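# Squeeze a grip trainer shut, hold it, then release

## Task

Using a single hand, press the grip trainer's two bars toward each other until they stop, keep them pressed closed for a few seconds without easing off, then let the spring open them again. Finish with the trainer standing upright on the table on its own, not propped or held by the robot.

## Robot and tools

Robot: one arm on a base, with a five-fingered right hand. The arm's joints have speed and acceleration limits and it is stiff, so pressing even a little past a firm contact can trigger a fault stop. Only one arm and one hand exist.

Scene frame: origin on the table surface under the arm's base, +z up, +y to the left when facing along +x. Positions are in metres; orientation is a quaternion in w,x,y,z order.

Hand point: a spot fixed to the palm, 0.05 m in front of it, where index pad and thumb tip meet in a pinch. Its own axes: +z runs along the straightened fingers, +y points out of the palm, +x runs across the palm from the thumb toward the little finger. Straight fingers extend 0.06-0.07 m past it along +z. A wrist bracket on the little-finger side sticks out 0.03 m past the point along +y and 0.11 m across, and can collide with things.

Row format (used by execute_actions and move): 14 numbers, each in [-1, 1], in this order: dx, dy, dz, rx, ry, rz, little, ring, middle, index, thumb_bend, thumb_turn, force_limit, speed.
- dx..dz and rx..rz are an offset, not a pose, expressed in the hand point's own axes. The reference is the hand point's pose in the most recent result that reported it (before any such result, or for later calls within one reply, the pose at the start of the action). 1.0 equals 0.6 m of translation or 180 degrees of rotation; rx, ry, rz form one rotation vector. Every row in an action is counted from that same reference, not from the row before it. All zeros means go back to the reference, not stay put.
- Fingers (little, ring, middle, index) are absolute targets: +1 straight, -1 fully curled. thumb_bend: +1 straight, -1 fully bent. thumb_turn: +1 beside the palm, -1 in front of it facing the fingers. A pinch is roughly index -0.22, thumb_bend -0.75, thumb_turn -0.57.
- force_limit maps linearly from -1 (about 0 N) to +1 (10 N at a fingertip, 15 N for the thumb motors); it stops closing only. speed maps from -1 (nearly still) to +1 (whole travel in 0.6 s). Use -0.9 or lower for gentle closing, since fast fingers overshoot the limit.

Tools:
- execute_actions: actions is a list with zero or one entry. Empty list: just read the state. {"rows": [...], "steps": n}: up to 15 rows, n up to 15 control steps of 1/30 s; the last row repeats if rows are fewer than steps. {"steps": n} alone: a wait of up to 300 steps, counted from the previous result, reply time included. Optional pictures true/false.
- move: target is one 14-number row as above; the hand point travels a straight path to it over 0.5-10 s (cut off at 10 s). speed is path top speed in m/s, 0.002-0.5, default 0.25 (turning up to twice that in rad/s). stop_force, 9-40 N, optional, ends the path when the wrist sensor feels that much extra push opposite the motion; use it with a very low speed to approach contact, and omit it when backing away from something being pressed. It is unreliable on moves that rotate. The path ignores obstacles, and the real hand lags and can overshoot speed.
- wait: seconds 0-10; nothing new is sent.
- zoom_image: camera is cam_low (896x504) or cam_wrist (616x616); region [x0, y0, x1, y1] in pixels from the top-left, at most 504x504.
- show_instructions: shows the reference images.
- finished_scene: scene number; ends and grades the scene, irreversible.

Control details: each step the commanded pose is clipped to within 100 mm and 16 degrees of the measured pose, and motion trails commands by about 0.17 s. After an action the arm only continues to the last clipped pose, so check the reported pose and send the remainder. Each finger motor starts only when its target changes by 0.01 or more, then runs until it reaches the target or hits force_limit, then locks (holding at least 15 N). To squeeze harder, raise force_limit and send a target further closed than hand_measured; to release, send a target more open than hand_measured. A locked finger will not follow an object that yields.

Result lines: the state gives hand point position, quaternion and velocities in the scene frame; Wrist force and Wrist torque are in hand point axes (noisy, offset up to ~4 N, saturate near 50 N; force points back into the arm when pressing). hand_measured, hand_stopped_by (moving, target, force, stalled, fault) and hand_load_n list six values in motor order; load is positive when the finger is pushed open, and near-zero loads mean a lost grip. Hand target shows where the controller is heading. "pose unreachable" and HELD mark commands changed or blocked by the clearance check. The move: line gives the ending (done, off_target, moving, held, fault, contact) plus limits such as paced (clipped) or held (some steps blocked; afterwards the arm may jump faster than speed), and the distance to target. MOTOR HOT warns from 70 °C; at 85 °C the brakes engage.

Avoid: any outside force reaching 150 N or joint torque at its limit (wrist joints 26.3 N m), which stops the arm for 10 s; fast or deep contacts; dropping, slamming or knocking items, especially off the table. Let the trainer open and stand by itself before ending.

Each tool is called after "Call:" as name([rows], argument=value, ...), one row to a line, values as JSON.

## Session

Call:
execute_actions(actions=[])

Scene clock: 0.00 s of 4800.00 s.
end_effector_position=(-0.0107, +0.4129, +0.3677) hand_measured=(+1.000, +1.000, +1.000, +1.000, +1.000, +1.000) hand_load_n=(+0.0, +0.0, +0.0, +0.0, +0.0, +0.0) hand_stopped_by=(target, target, target, target, target, target) hand_force_limit=0.00 hand_speed=-0.80 end_effector_quat_wxyz=(-0.026, +0.058, +0.996, +0.071) end_effector_velocity=(-0.000, -0.000, +0.000) end_effector_angular_velocity=(+0.000, -0.000, +0.000)
Joint positions: [ 1.318 -1.624  1.568  1.487  1.438 -0.261]
Joint velocities: [-0. -0. -0.  0. -0. -0.]
Motor temperatures (°C, as the motors report them): [27 30 30 31 32 34]
Wrist force (N, on the end effector, along its own x y z axes, offset not removed): no reading
Wrist torque (N m, same axes, about the end effector's origin, offset not removed): no reading
Hand target: -0.011, +0.413, +0.368; -0.026, +0.058, +0.996, +0.071
camera_calibration (this result's frames):
cam_wrist: T_world_to_cam=[[0.224873, 0.969445, 0.0980179, -0.43007], [0.830093, -0.24328, 0.501758, -0.0788496], [0.510273, -0.0314679, -0.859437, 0.460631], [0, 0, 0, 1]] pos_world=[-0.0728834, 0.412242, 0.477601]

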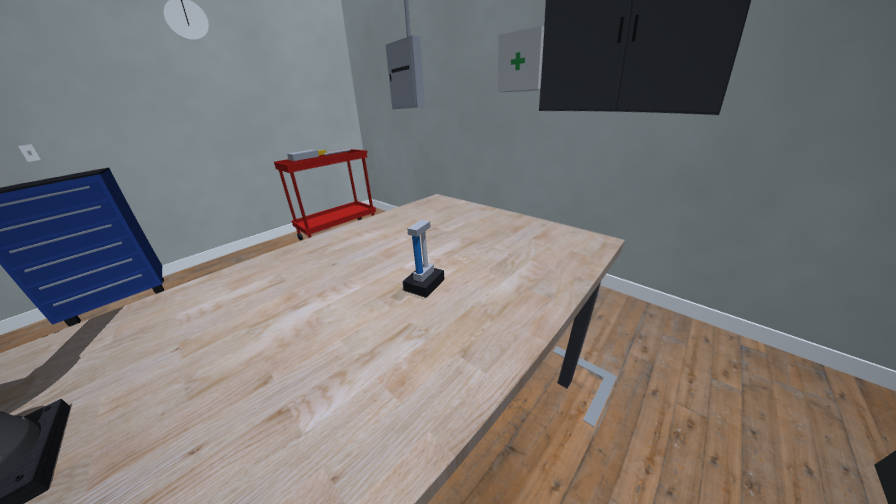

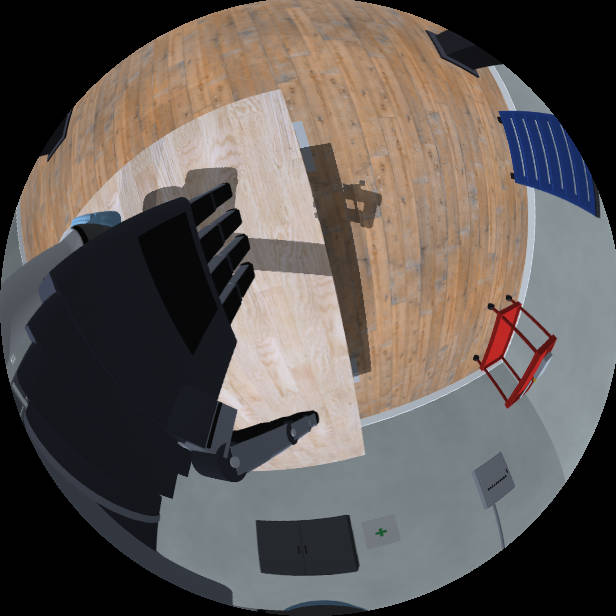

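Call:
zoom_image(camera="cam_low", region=[370, 205, 480, 305])

Region (370, 205, 480, 305) of cam_low's 896x504 image, scaled by 4.582, with more detail than that image has; it fills the top 458 rows of this view, and the rest is white.

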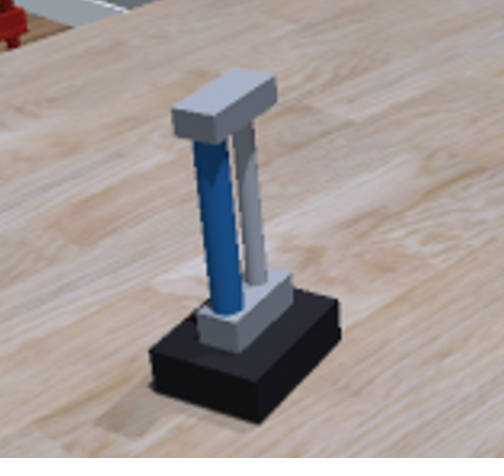

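Call:
move(target=[-0.953,-0.416,0.161,0.182,-0.348,0.147,1,1,1,1,1,-1,1,1], speed=0.35)

Scene clock: 34.33 s of 4800.00 s.
end_effector_position=(+0.5224, +0.1167, +0.2032) hand_measured=(+1.000, +1.000, +1.000, +1.000, +1.000, -1.000) hand_load_n=(+0.0, +0.0, +0.0, +0.0, +0.0, +0.0) hand_stopped_by=(target, target, target, target, target, target) hand_force_limit=1.00 hand_speed=1.00 end_effector_quat_wxyz=(+0.454, +0.288, +0.807, -0.244) end_effector_velocity=(+0.002, -0.000, -0.001) end_effector_angular_velocity=(-0.003, -0.004, +0.003)
Joint positions: [ 0.422 -1.23   1.851  0.314  2.46  -0.907]
Joint velocities: [-0.003  0.002  0.    -0.014 -0.    -0.011]
Motor temperatures (°C, as the motors report them): [27 30 30 31 32 34]
Wrist force (N, on the end effector, along its own x y z axes, offset not removed): [-1.5 2.3 1.9]
Wrist torque (N m, same axes, about the end effector's origin, offset not removed): [0.38 0.11 -0.11]
Hand target: +0.523, +0.117, +0.203; +0.454, +0.288, +0.807, -0.244
Off the commanded pose: 0.001 m, 0 deg.
After step 90, 28.70 s passed at rest.
move: done
camera_calibration (this result's frames):
cam_wrist: T_world_to_cam=[[0.747527, 0.662275, -0.0509447, -0.453636], [-0.0397321, 0.121143, 0.99184, -0.198638], [0.663042, -0.739403, 0.116871, -0.157661], [0, 0, 0, 1]] pos_world=[0.435749, 0.20792, 0.192333]

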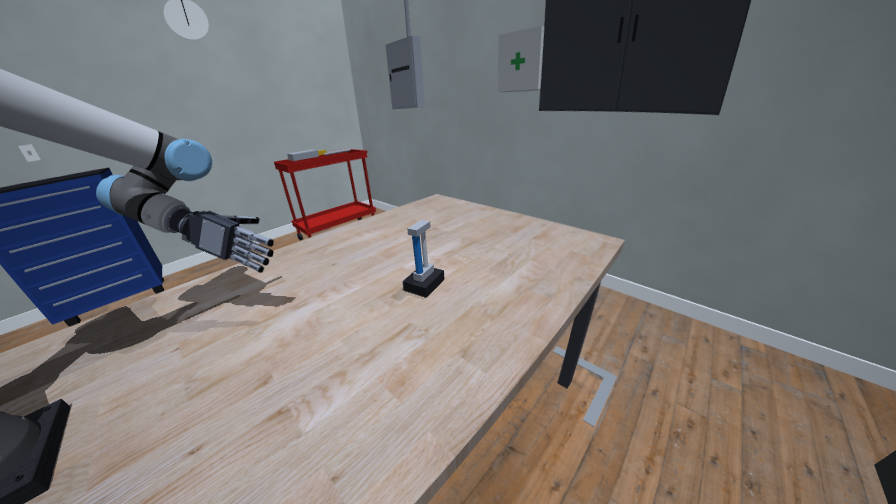

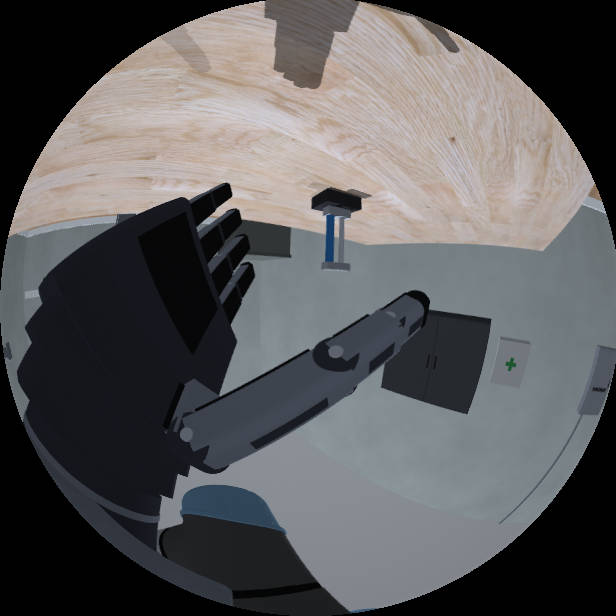

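Call:
move(target=[-0.11,0.125,0.415,0.078,-0.149,0.063,1,1,1,1,1,-1,1,1], speed=0.3)

Scene clock: 42.37 s of 4800.00 s.
end_effector_position=(+0.7487, -0.0092, +0.1341) hand_measured=(+1.000, +1.000, +1.000, +1.000, +1.000, -1.000) hand_load_n=(+0.0, +0.0, +0.0, +0.0, +0.0, +0.0) hand_stopped_by=(target, target, target, target, target, target) hand_force_limit=1.00 hand_speed=1.00 end_effector_quat_wxyz=(+0.611, +0.354, +0.613, -0.354) end_effector_velocity=(+0.002, -0.001, -0.001) end_effector_angular_velocity=(-0.010, -0.007, +0.002)
Joint positions: [ 0.208 -0.727  1.509 -0.675  2.691 -1.481]
Joint velocities: [-0.003  0.004  0.006 -0.039 -0.004 -0.025]
Motor temperatures (°C, as the motors report them): [27 30 30 31 32 34]
Wrist force (N, on the end effector, along its own x y z axes, offset not removed): [0.1 2.7 -3.1]
Wrist torque (N m, same axes, about the end effector's origin, offset not removed): [0.34 0.10 0.01]
Hand target: +0.749, -0.009, +0.134; +0.611, +0.354, +0.613, -0.354
Off the commanded pose: 0.001 m, 0 deg.
After step 90, 3.37 s passed at rest.
move: done
camera_calibration (this result's frames):
cam_wrist: T_world_to_cam=[[0.878048, 0.466149, 0.108335, -0.663821], [-0.342921, 0.454932, 0.821853, 0.146955], [0.333821, -0.758777, 0.559305, -0.205729], [0, 0, 0, 1]] pos_world=[0.701938, 0.0864824, 0.0662047]

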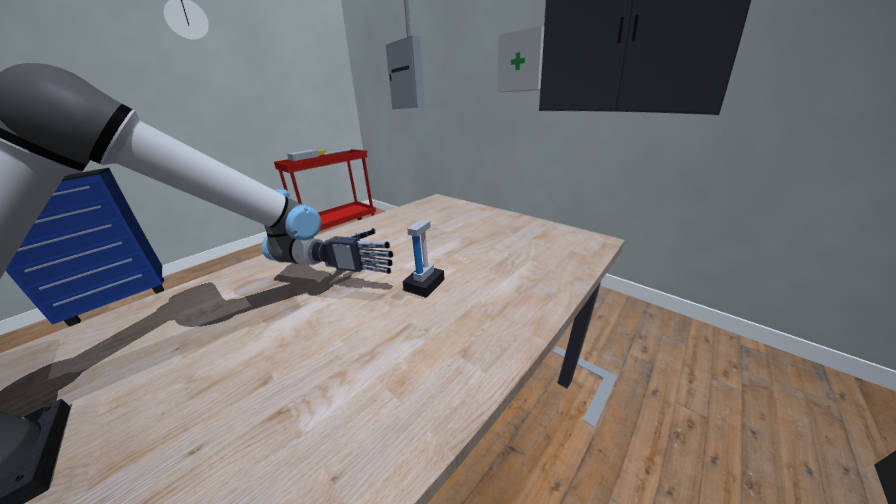

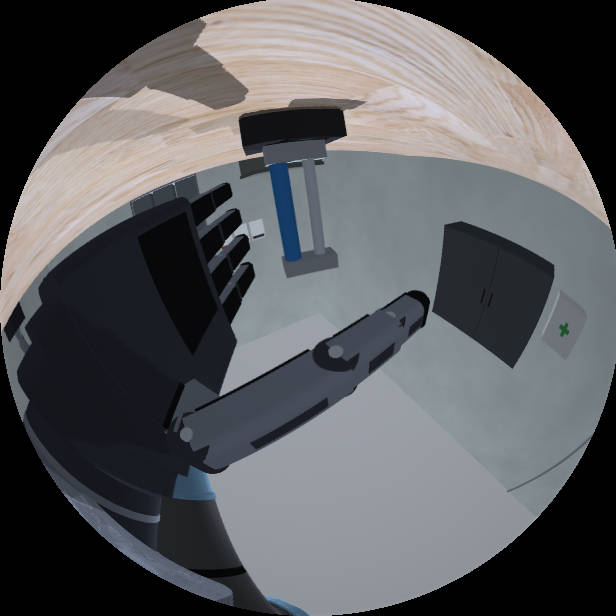

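Call:
move(target=[0,0.007,0.26,0,0,0,1,1,1,1,1,-1,1,0.5], speed=0.08)

Scene clock: 51.37 s of 4800.00 s.
end_effector_position=(+0.8297, -0.1422, +0.1336) hand_measured=(+1.000, +1.000, +1.000, +1.000, +1.000, -1.000) hand_load_n=(+0.0, +0.0, +0.0, +0.0, +0.0, +0.0) hand_stopped_by=(target, target, target, target, target, target) hand_force_limit=1.00 hand_speed=0.50 end_effector_quat_wxyz=(+0.611, +0.354, +0.613, -0.354) end_effector_velocity=(+0.001, -0.002, +0.000) end_effector_angular_velocity=(+0.000, -0.001, +0.000)
Joint positions: [-0.005 -0.619  1.303 -0.608  2.48  -1.518]
Joint velocities: [-0.002  0.003 -0.005  0.003 -0.002  0.   ]
Motor temperatures (°C, as the motors report them): [27 30 30 31 32 34]
Wrist force (N, on the end effector, along its own x y z axes, offset not removed): [-1.8 1.1 2.0]
Wrist torque (N m, same axes, about the end effector's origin, offset not removed): [-0.04 0.11 -0.19]
Hand target: +0.830, -0.142, +0.134; +0.611, +0.354, +0.613, -0.354
Off the commanded pose: 0.000 m, 0 deg.
After step 90, 3.57 s passed at rest.
move: done
camera_calibration (this result's frames):
cam_wrist: T_world_to_cam=[[0.878042, 0.466173, 0.108284, -0.672903], [-0.342933, 0.455028, 0.821795, 0.23573], [0.333827, -0.758704, 0.559399, -0.333489], [0, 0, 0, 1]] pos_world=[0.783003, -0.0465937, 0.0656961]

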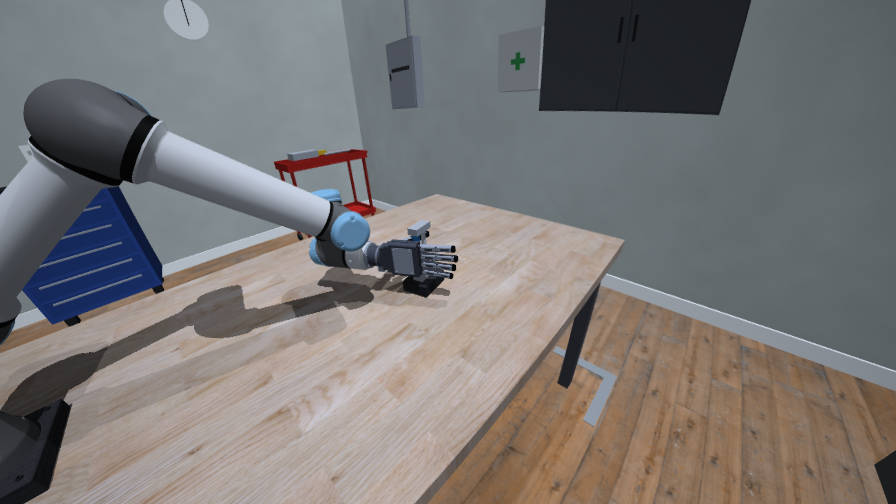

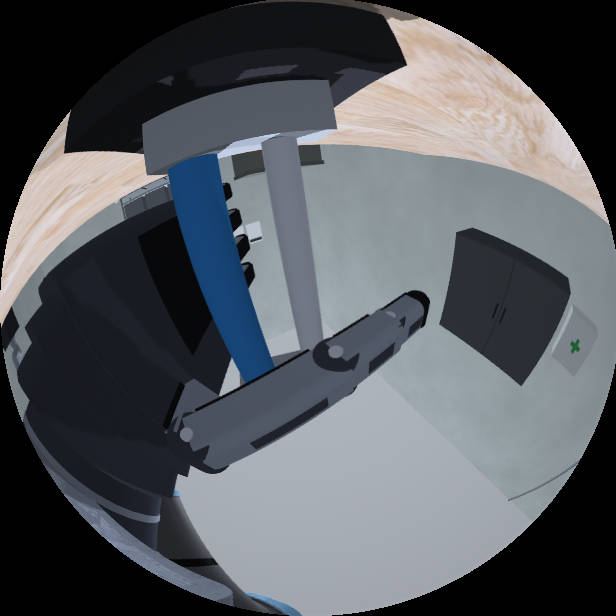

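Nearly identical; replicate.

Call:
move(target=[0,0,0,0,0,0,-1,-1,-1,-1,1,-1,1,-0.6])

Call:
move(target=[0,0,0,0,0,0,-1,-1,1,1,1,-1,1,0.3])

Call:
move(target=[0,0,0,0,0,0,-1,-1,1,1,-1,-1,1,-0.6])

Call:
zoom_image(camera="cam_wrist", region=[100, 20, 350, 270])

Scene clock: 60.50 s of 4800.00 s.
end_effector_position=(+0.8297, -0.1422, +0.1337) hand_measured=(-1.000, -0.862, -0.878, -0.906, +1.000, -1.000) hand_load_n=(+0.0, +0.0, +2.5, +0.0, +0.0, +0.0) hand_stopped_by=(target, force, force, force, target, target) hand_force_limit=1.00 hand_speed=-0.60 end_effector_quat_wxyz=(+0.611, +0.354, +0.613, -0.354) end_effector_velocity=(-0.000, +0.000, -0.001) end_effector_angular_velocity=(-0.001, +0.002, +0.000)
Joint positions: [-0.005 -0.619  1.303 -0.608  2.48  -1.518]
Joint velocities: [ 0.     0.001  0.     0.     0.    -0.001]
Motor temperatures (°C, as the motors report them): [27 30 30 31 32 34]
Wrist force (N, on the end effector, along its own x y z axes, offset not removed): [-2.0 1.3 1.8]
Wrist torque (N m, same axes, about the end effector's origin, offset not removed): [0.08 0.05 -0.09]
Hand target: +0.830, -0.142, +0.134; +0.611, +0.354, +0.613, -0.354
Off the commanded pose: 0.000 m, 0 deg.
After step 90, 2.87 s passed at rest.
move: done
camera_calibration (this result's frames):
cam_wrist: T_world_to_cam=[[0.878039, 0.46618, 0.108277, -0.672906], [-0.342929, 0.455025, 0.821798, 0.235693], [0.333837, -0.758702, 0.559396, -0.333505], [0, 0, 0, 1]] pos_world=[0.783, -0.0465817, 0.0657287]

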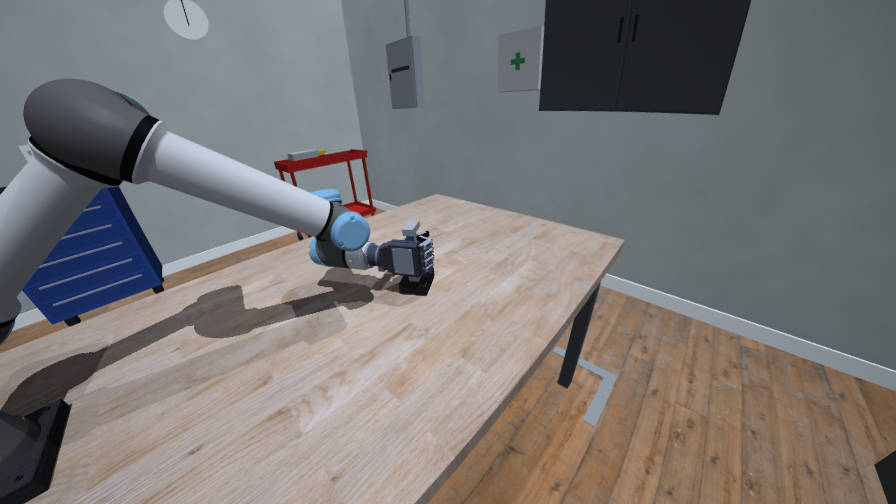

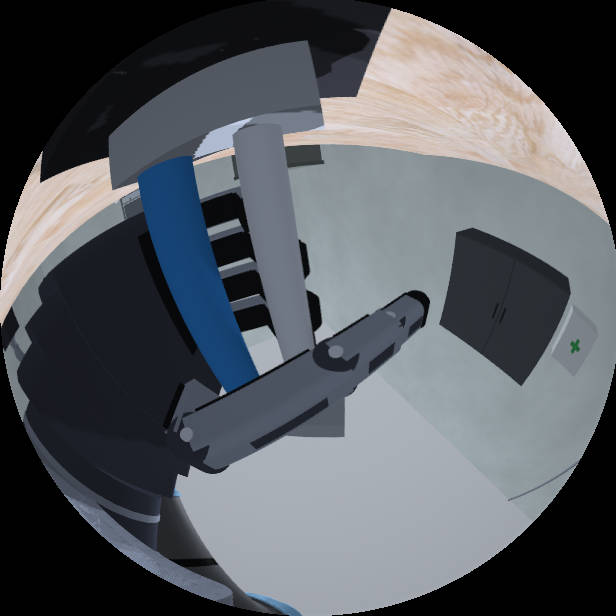

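Scene clock: 61.67 s of 4800.00 s.
end_effector_position=(+0.8297, -0.1422, +0.1337) hand_measured=(-1.000, -0.862, +1.000, +1.000, +1.000, -1.000) hand_load_n=(+0.0, +0.0, +0.0, +0.0, +0.0, +0.0) hand_stopped_by=(target, force, target, target, target, target) hand_force_limit=1.00 hand_speed=0.30 end_effector_quat_wxyz=(+0.611, +0.354, +0.613, -0.354) end_effector_velocity=(-0.000, -0.000, -0.000) end_effector_angular_velocity=(-0.000, +0.001, -0.000)
Joint positions: [-0.005 -0.619  1.303 -0.608  2.48  -1.518]
Joint velocities: [-0.     0.     0.001 -0.     0.    -0.001]
Motor temperatures (°C, as the motors report them): [27 30 30 31 32 34]
Wrist force (N, on the end effector, along its own x y z axes, offset not removed): [-0.4 -1.3 1.6]
Wrist torque (N m, same axes, about the end effector's origin, offset not removed): [-0.33 0.09 0.04]
Hand target: +0.830, -0.142, +0.134; +0.611, +0.354, +0.613, -0.354
Off the commanded pose: 0.000 m, 0 deg.
move: done
camera_calibration (this result's frames):
cam_wrist: T_world_to_cam=[[0.878039, 0.46618, 0.108277, -0.672906], [-0.342929, 0.455025, 0.821798, 0.235694], [0.333837, -0.758702, 0.559396, -0.333505], [0, 0, 0, 1]] pos_world=[0.783, -0.0465817, 0.0657286]

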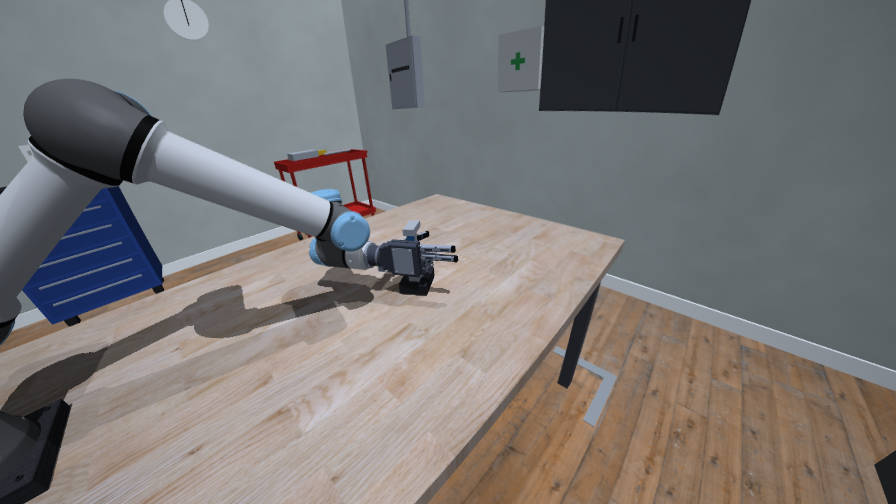

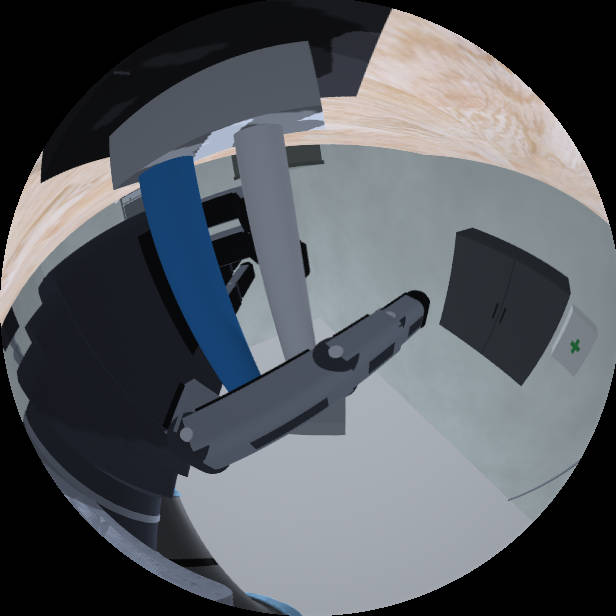

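Scene clock: 66.47 s of 4800.00 s.
end_effector_position=(+0.8297, -0.1422, +0.1337) hand_measured=(-1.000, -0.862, +1.000, +1.000, -0.870, -1.000) hand_load_n=(+9.0, +0.0, +0.0, +0.0, +14.5, +7.0) hand_stopped_by=(target, force, target, target, force, target) hand_force_limit=1.00 hand_speed=-0.60 end_effector_quat_wxyz=(+0.611, +0.354, +0.613, -0.354) end_effector_velocity=(-0.000, -0.000, -0.000) end_effector_angular_velocity=(+0.000, +0.000, +0.000)
Joint positions: [-0.005 -0.619  1.303 -0.608  2.48  -1.518]
Joint velocities: [-0. -0.  0.  0. -0.  0.]
Motor temperatures (°C, as the motors report them): [27 30 30 31 32 34]
Wrist force (N, on the end effector, along its own x y z axes, offset not removed): [-7.2 5.0 0.9]
Wrist torque (N m, same axes, about the end effector's origin, offset not removed): [-0.20 -0.15 0.39]
Hand target: +0.830, -0.142, +0.134; +0.611, +0.354, +0.613, -0.354
Off the commanded pose: 0.000 m, 0 deg.
move: done
camera_calibration (this result's frames):
cam_wrist: T_world_to_cam=[[0.878035, 0.466188, 0.108276, -0.672906], [-0.342933, 0.455022, 0.821798, 0.235694], [0.333844, -0.758699, 0.559396, -0.333504], [0, 0, 0, 1]] pos_world=[0.783001, -0.0465745, 0.0657283]

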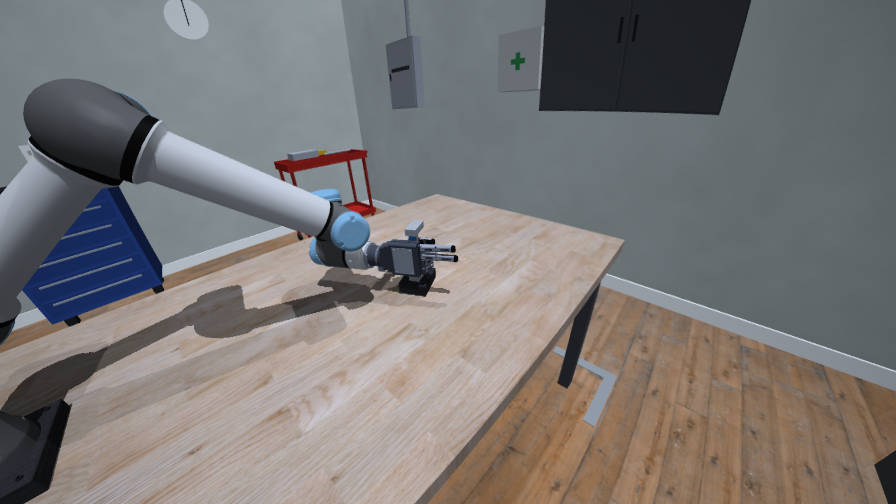

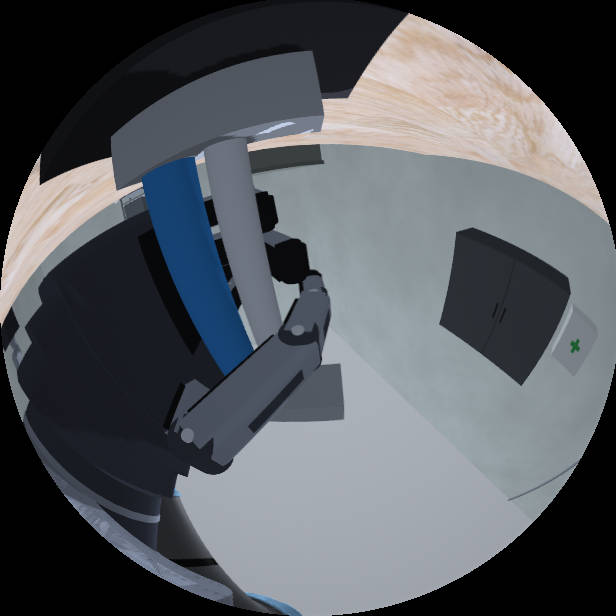

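Region (100, 20, 350, 270) of cam_wrist's 616x616 image, scaled by 2.016, with more detail than that image has.

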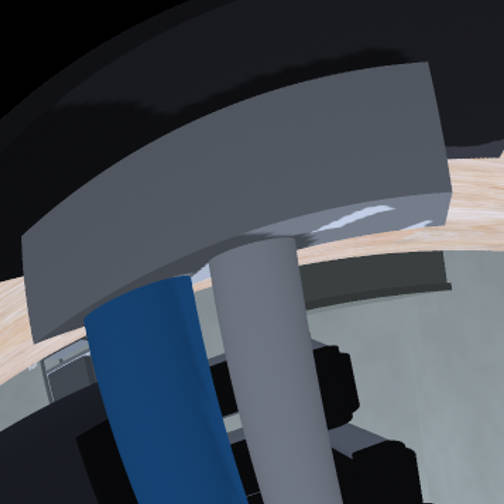

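Call:
move(target=[0,0,0,0,0,0,-1,-0.99,1,1,-0.99,-1,1,-0.6])

Call:
zoom_image(camera="cam_wrist", region=[100, 20, 350, 270])

Scene clock: 71.53 s of 4800.00 s.
end_effector_position=(+0.8297, -0.1422, +0.1337) hand_measured=(-1.000, -0.936, +1.000, +1.000, -0.882, -1.000) hand_load_n=(+8.0, +11.0, +0.0, +0.0, +14.5, +7.0) hand_stopped_by=(target, force, target, target, force, target) hand_force_limit=1.00 hand_speed=-0.60 end_effector_quat_wxyz=(+0.611, +0.354, +0.613, -0.354) end_effector_velocity=(+0.000, -0.000, +0.000) end_effector_angular_velocity=(+0.001, -0.002, +0.000)
Joint positions: [-0.005 -0.619  1.303 -0.608  2.48  -1.518]
Joint velocities: [-0.     0.    -0.001 -0.    -0.     0.002]
Motor temperatures (°C, as the motors report them): [27 30 30 31 32 34]
Wrist force (N, on the end effector, along its own x y z axes, offset not removed): [-2.8 7.9 0.5]
Wrist torque (N m, same axes, about the end effector's origin, offset not removed): [0.25 -1.02 0.72]
Hand target: +0.830, -0.142, +0.134; +0.611, +0.354, +0.613, -0.354
Off the commanded pose: 0.000 m, 0 deg.
After step 90, 1.37 s passed at rest.
move: done
camera_calibration (this result's frames):
cam_wrist: T_world_to_cam=[[0.878041, 0.466175, 0.108277, -0.672906], [-0.342927, 0.455026, 0.821798, 0.235694], [0.333833, -0.758704, 0.559396, -0.333505], [0, 0, 0, 1]] pos_world=[0.783, -0.046586, 0.0657287]

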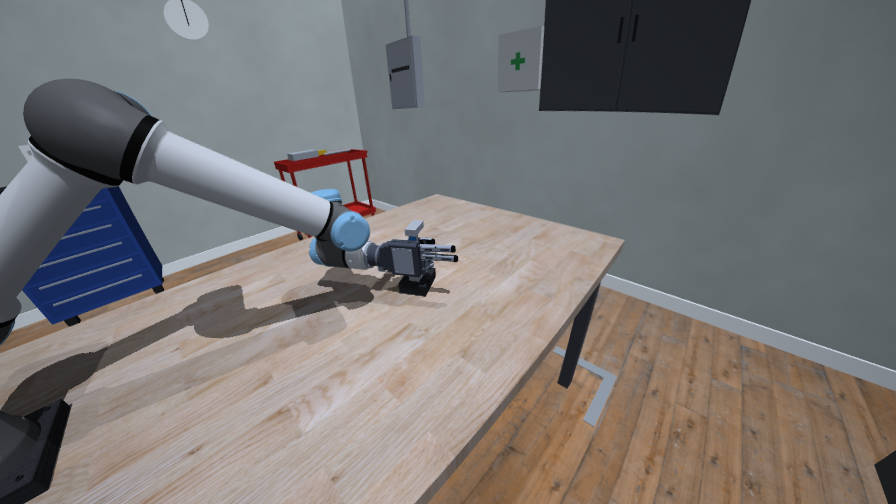

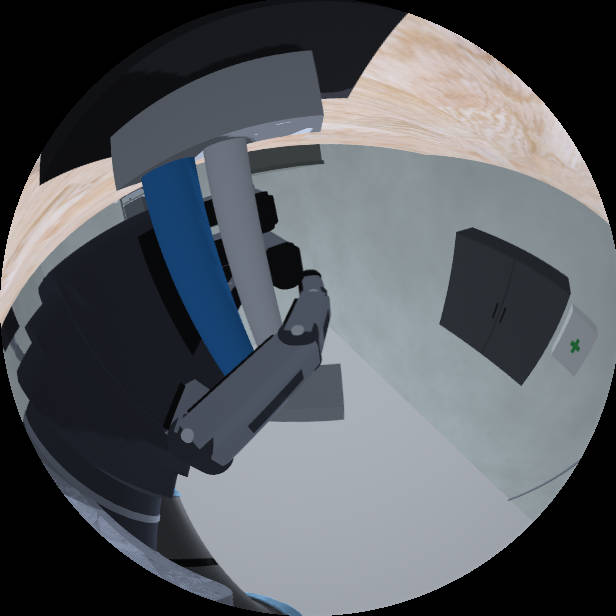

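Region (100, 20, 350, 270) of cam_wrist's 616x616 image, scaled by 2.016, with more detail than that image has.

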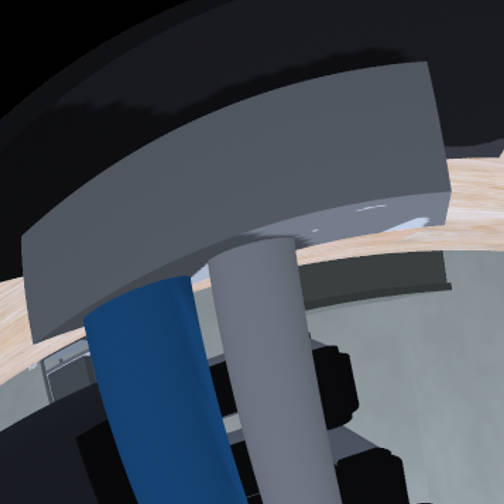

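Call:
move(target=[0,0,0,0,0,0,-1,-0.99,1,1,1,-1,1,0])

Call:
move(target=[0,0,0,0,0,0,-1,-1,-1,-1,1,-1,1,-0.3])

Call:
move(target=[0,0,0,0,0,0,-1,-1,1,1,1,-1,1,0.3])

Call:
move(target=[0,0,0,0,0,0,-1,-1,1,1,-1,-1,1,-0.6])

Call:
zoom_image(camera="cam_wrist", region=[100, 20, 350, 270])

Scene clock: 82.30 s of 4800.00 s.
end_effector_position=(+0.8297, -0.1422, +0.1337) hand_measured=(-1.000, -0.936, +1.000, +1.000, +1.000, -1.000) hand_load_n=(+0.0, +2.0, +0.0, +0.0, +0.0, +0.0) hand_stopped_by=(target, force, target, target, target, target) hand_force_limit=1.00 hand_speed=0.00 end_effector_quat_wxyz=(+0.611, +0.354, +0.613, -0.354) end_effector_velocity=(+0.000, -0.000, +0.000) end_effector_angular_velocity=(-0.000, -0.001, -0.000)
Joint positions: [-0.005 -0.619  1.303 -0.608  2.48  -1.518]
Joint velocities: [-0. -0. -0. -0. -0. -0.]
Motor temperatures (°C, as the motors report them): [27 30 30 31 32 34]
Wrist force (N, on the end effector, along its own x y z axes, offset not removed): [1.2 -2.4 3.1]
Wrist torque (N m, same axes, about the end effector's origin, offset not removed): [-0.03 -0.47 -0.29]
Hand target: +0.830, -0.142, +0.134; +0.611, +0.354, +0.613, -0.354
Off the commanded pose: 0.000 m, 0 deg.
After step 90, 5.70 s passed at rest.
move: done
camera_calibration (this result's frames):
cam_wrist: T_world_to_cam=[[0.878049, 0.466162, 0.108275, -0.672909], [-0.342918, 0.455032, 0.821799, 0.235689], [0.333823, -0.758709, 0.559395, -0.333499], [0, 0, 0, 1]] pos_world=[0.782998, -0.0465899, 0.0657279]

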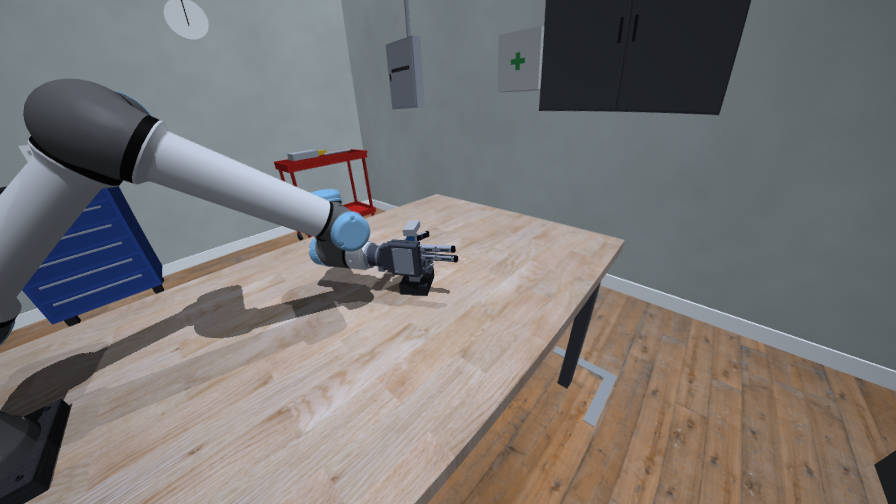

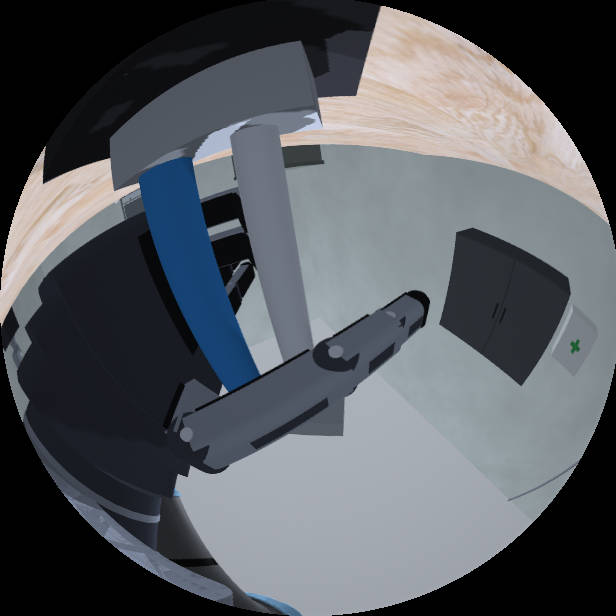

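Scene clock: 84.30 s of 4800.00 s.
end_effector_position=(+0.8297, -0.1422, +0.1337) hand_measured=(-1.000, -1.000, -0.936, -1.000, +1.000, -1.000) hand_load_n=(+0.0, +0.0, +6.0, +0.0, +0.5, +0.0) hand_stopped_by=(target, target, force, target, target, target) hand_force_limit=1.00 hand_speed=-0.30 end_effector_quat_wxyz=(+0.611, +0.354, +0.613, -0.354) end_effector_velocity=(+0.000, -0.000, -0.000) end_effector_angular_velocity=(-0.001, +0.001, -0.000)
Joint positions: [-0.005 -0.619  1.303 -0.608  2.48  -1.518]
Joint velocities: [-0.     0.    -0.001  0.    -0.    -0.001]
Motor temperatures (°C, as the motors report them): [27 30 30 31 32 34]
Wrist force (N, on the end effector, along its own x y z axes, offset not removed): [0.9 8.5 3.0]
Wrist torque (N m, same axes, about the end effector's origin, offset not removed): [1.11 -0.53 0.30]
Hand target: +0.830, -0.142, +0.134; +0.611, +0.354, +0.613, -0.354
Off the commanded pose: 0.000 m, 0 deg.
move: done
camera_calibration (this result's frames):
cam_wrist: T_world_to_cam=[[0.878037, 0.466184, 0.108274, -0.672908], [-0.342929, 0.455024, 0.821799, 0.235689], [0.333842, -0.7587, 0.559396, -0.333499], [0, 0, 0, 1]] pos_world=[0.782999, -0.046571, 0.0657273]

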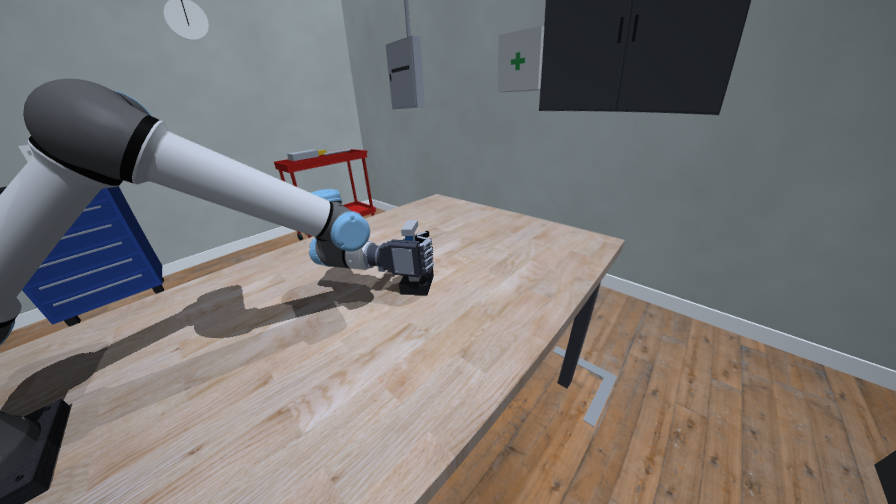

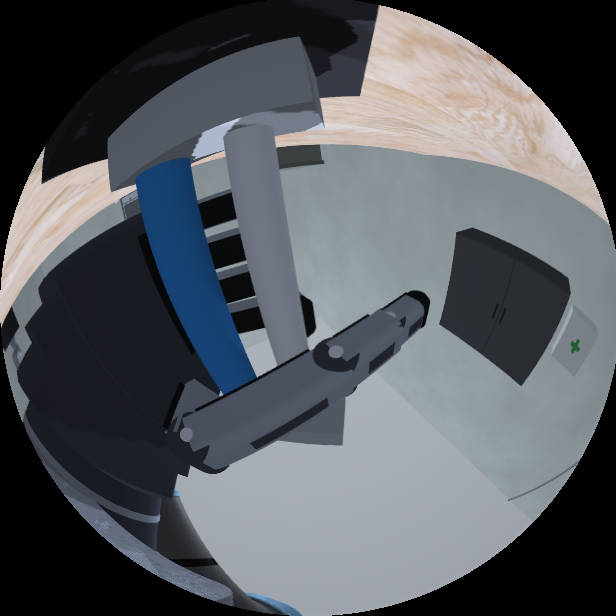

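Scene clock: 85.50 s of 4800.00 s.
end_effector_position=(+0.8297, -0.1422, +0.1337) hand_measured=(-1.000, -1.000, +1.000, +1.000, +1.000, -1.000) hand_load_n=(+0.0, +1.5, +0.0, +0.0, +0.0, +0.0) hand_stopped_by=(target, target, target, target, target, target) hand_force_limit=1.00 hand_speed=0.30 end_effector_quat_wxyz=(+0.611, +0.354, +0.613, -0.354) end_effector_velocity=(+0.000, +0.000, +0.000) end_effector_angular_velocity=(+0.000, -0.001, +0.000)
Joint positions: [-0.005 -0.619  1.303 -0.608  2.48  -1.518]
Joint velocities: [ 0.     0.    -0.001  0.001 -0.     0.   ]
Motor temperatures (°C, as the motors report them): [27 30 30 31 32 34]
Wrist force (N, on the end effector, along its own x y z axes, offset not removed): [1.5 3.2 4.7]
Wrist torque (N m, same axes, about the end effector's origin, offset not removed): [0.48 -0.34 0.19]
Hand target: +0.830, -0.142, +0.134; +0.611, +0.354, +0.613, -0.354
Off the commanded pose: 0.000 m, 0 deg.
move: done
camera_calibration (this result's frames):
cam_wrist: T_world_to_cam=[[0.878026, 0.466205, 0.108273, -0.672908], [-0.342939, 0.455016, 0.821799, 0.235689], [0.333861, -0.758692, 0.559396, -0.333499], [0, 0, 0, 1]] pos_world=[0.783, -0.0465517, 0.0657266]

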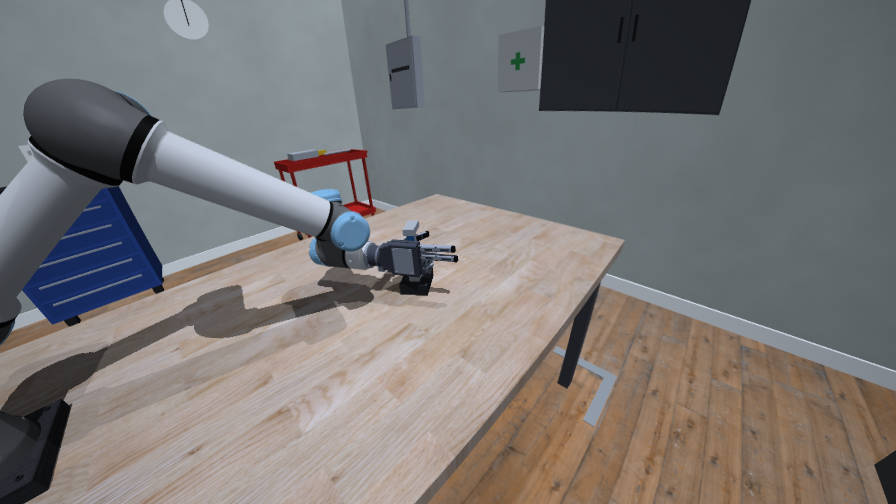

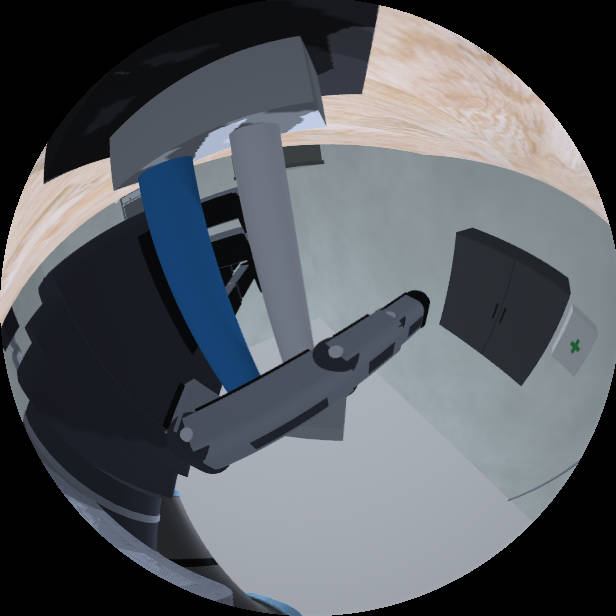

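Scene clock: 86.97 s of 4800.00 s.
end_effector_position=(+0.8297, -0.1422, +0.1337) hand_measured=(-1.000, -1.000, +1.000, +1.000, +0.532, -1.000) hand_load_n=(+0.0, +1.0, +0.0, +0.0, +14.5, +6.5) hand_stopped_by=(target, target, target, target, force, target) hand_force_limit=1.00 hand_speed=-0.60 end_effector_quat_wxyz=(+0.611, +0.354, +0.613, -0.354) end_effector_velocity=(-0.000, +0.000, -0.000) end_effector_angular_velocity=(-0.000, +0.001, +0.000)
Joint positions: [-0.005 -0.619  1.303 -0.608  2.48  -1.518]
Joint velocities: [ 0.  0.  0.  0. -0. -0.]
Motor temperatures (°C, as the motors report them): [27 30 30 31 32 34]
Wrist force (N, on the end effector, along its own x y z axes, offset not removed): [-4.6 -4.0 2.2]
Wrist torque (N m, same axes, about the end effector's origin, offset not removed): [-0.18 -0.67 -0.71]
Hand target: +0.830, -0.142, +0.134; +0.611, +0.354, +0.613, -0.354
Off the commanded pose: 0.000 m, 0 deg.
move: done
camera_calibration (this result's frames):
cam_wrist: T_world_to_cam=[[0.878031, 0.466199, 0.108261, -0.672908], [-0.342927, 0.455024, 0.8218, 0.235683], [0.333861, -0.758691, 0.559397, -0.333503], [0, 0, 0, 1]] pos_world=[0.783, -0.0465582, 0.065726]

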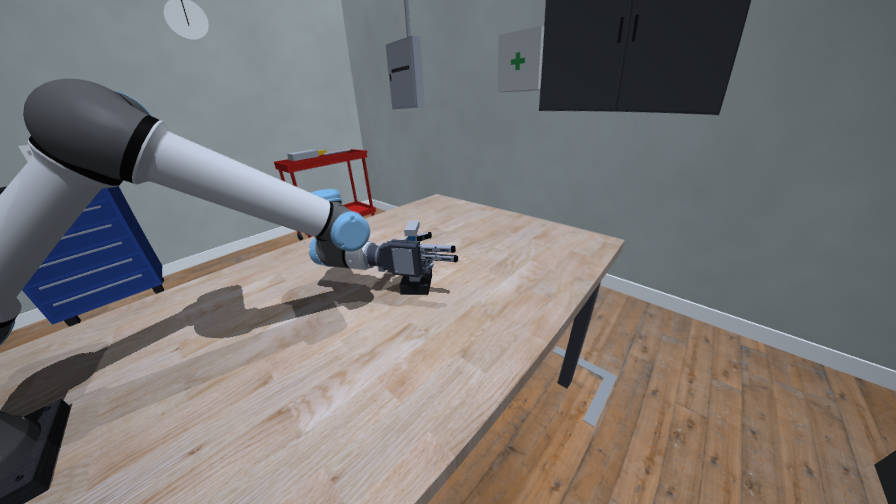

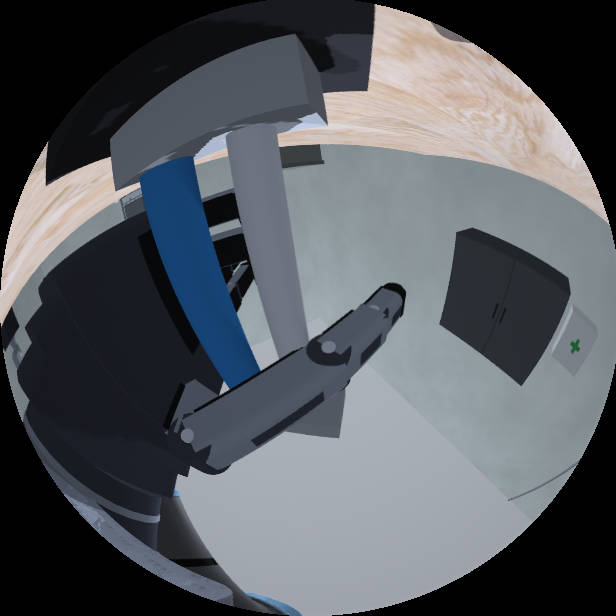

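Region (100, 20, 350, 270) of cam_wrist's 616x616 image, scaled by 2.016, with more detail than that image has.

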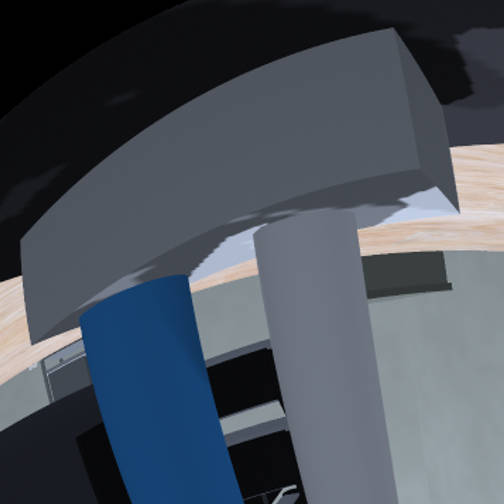

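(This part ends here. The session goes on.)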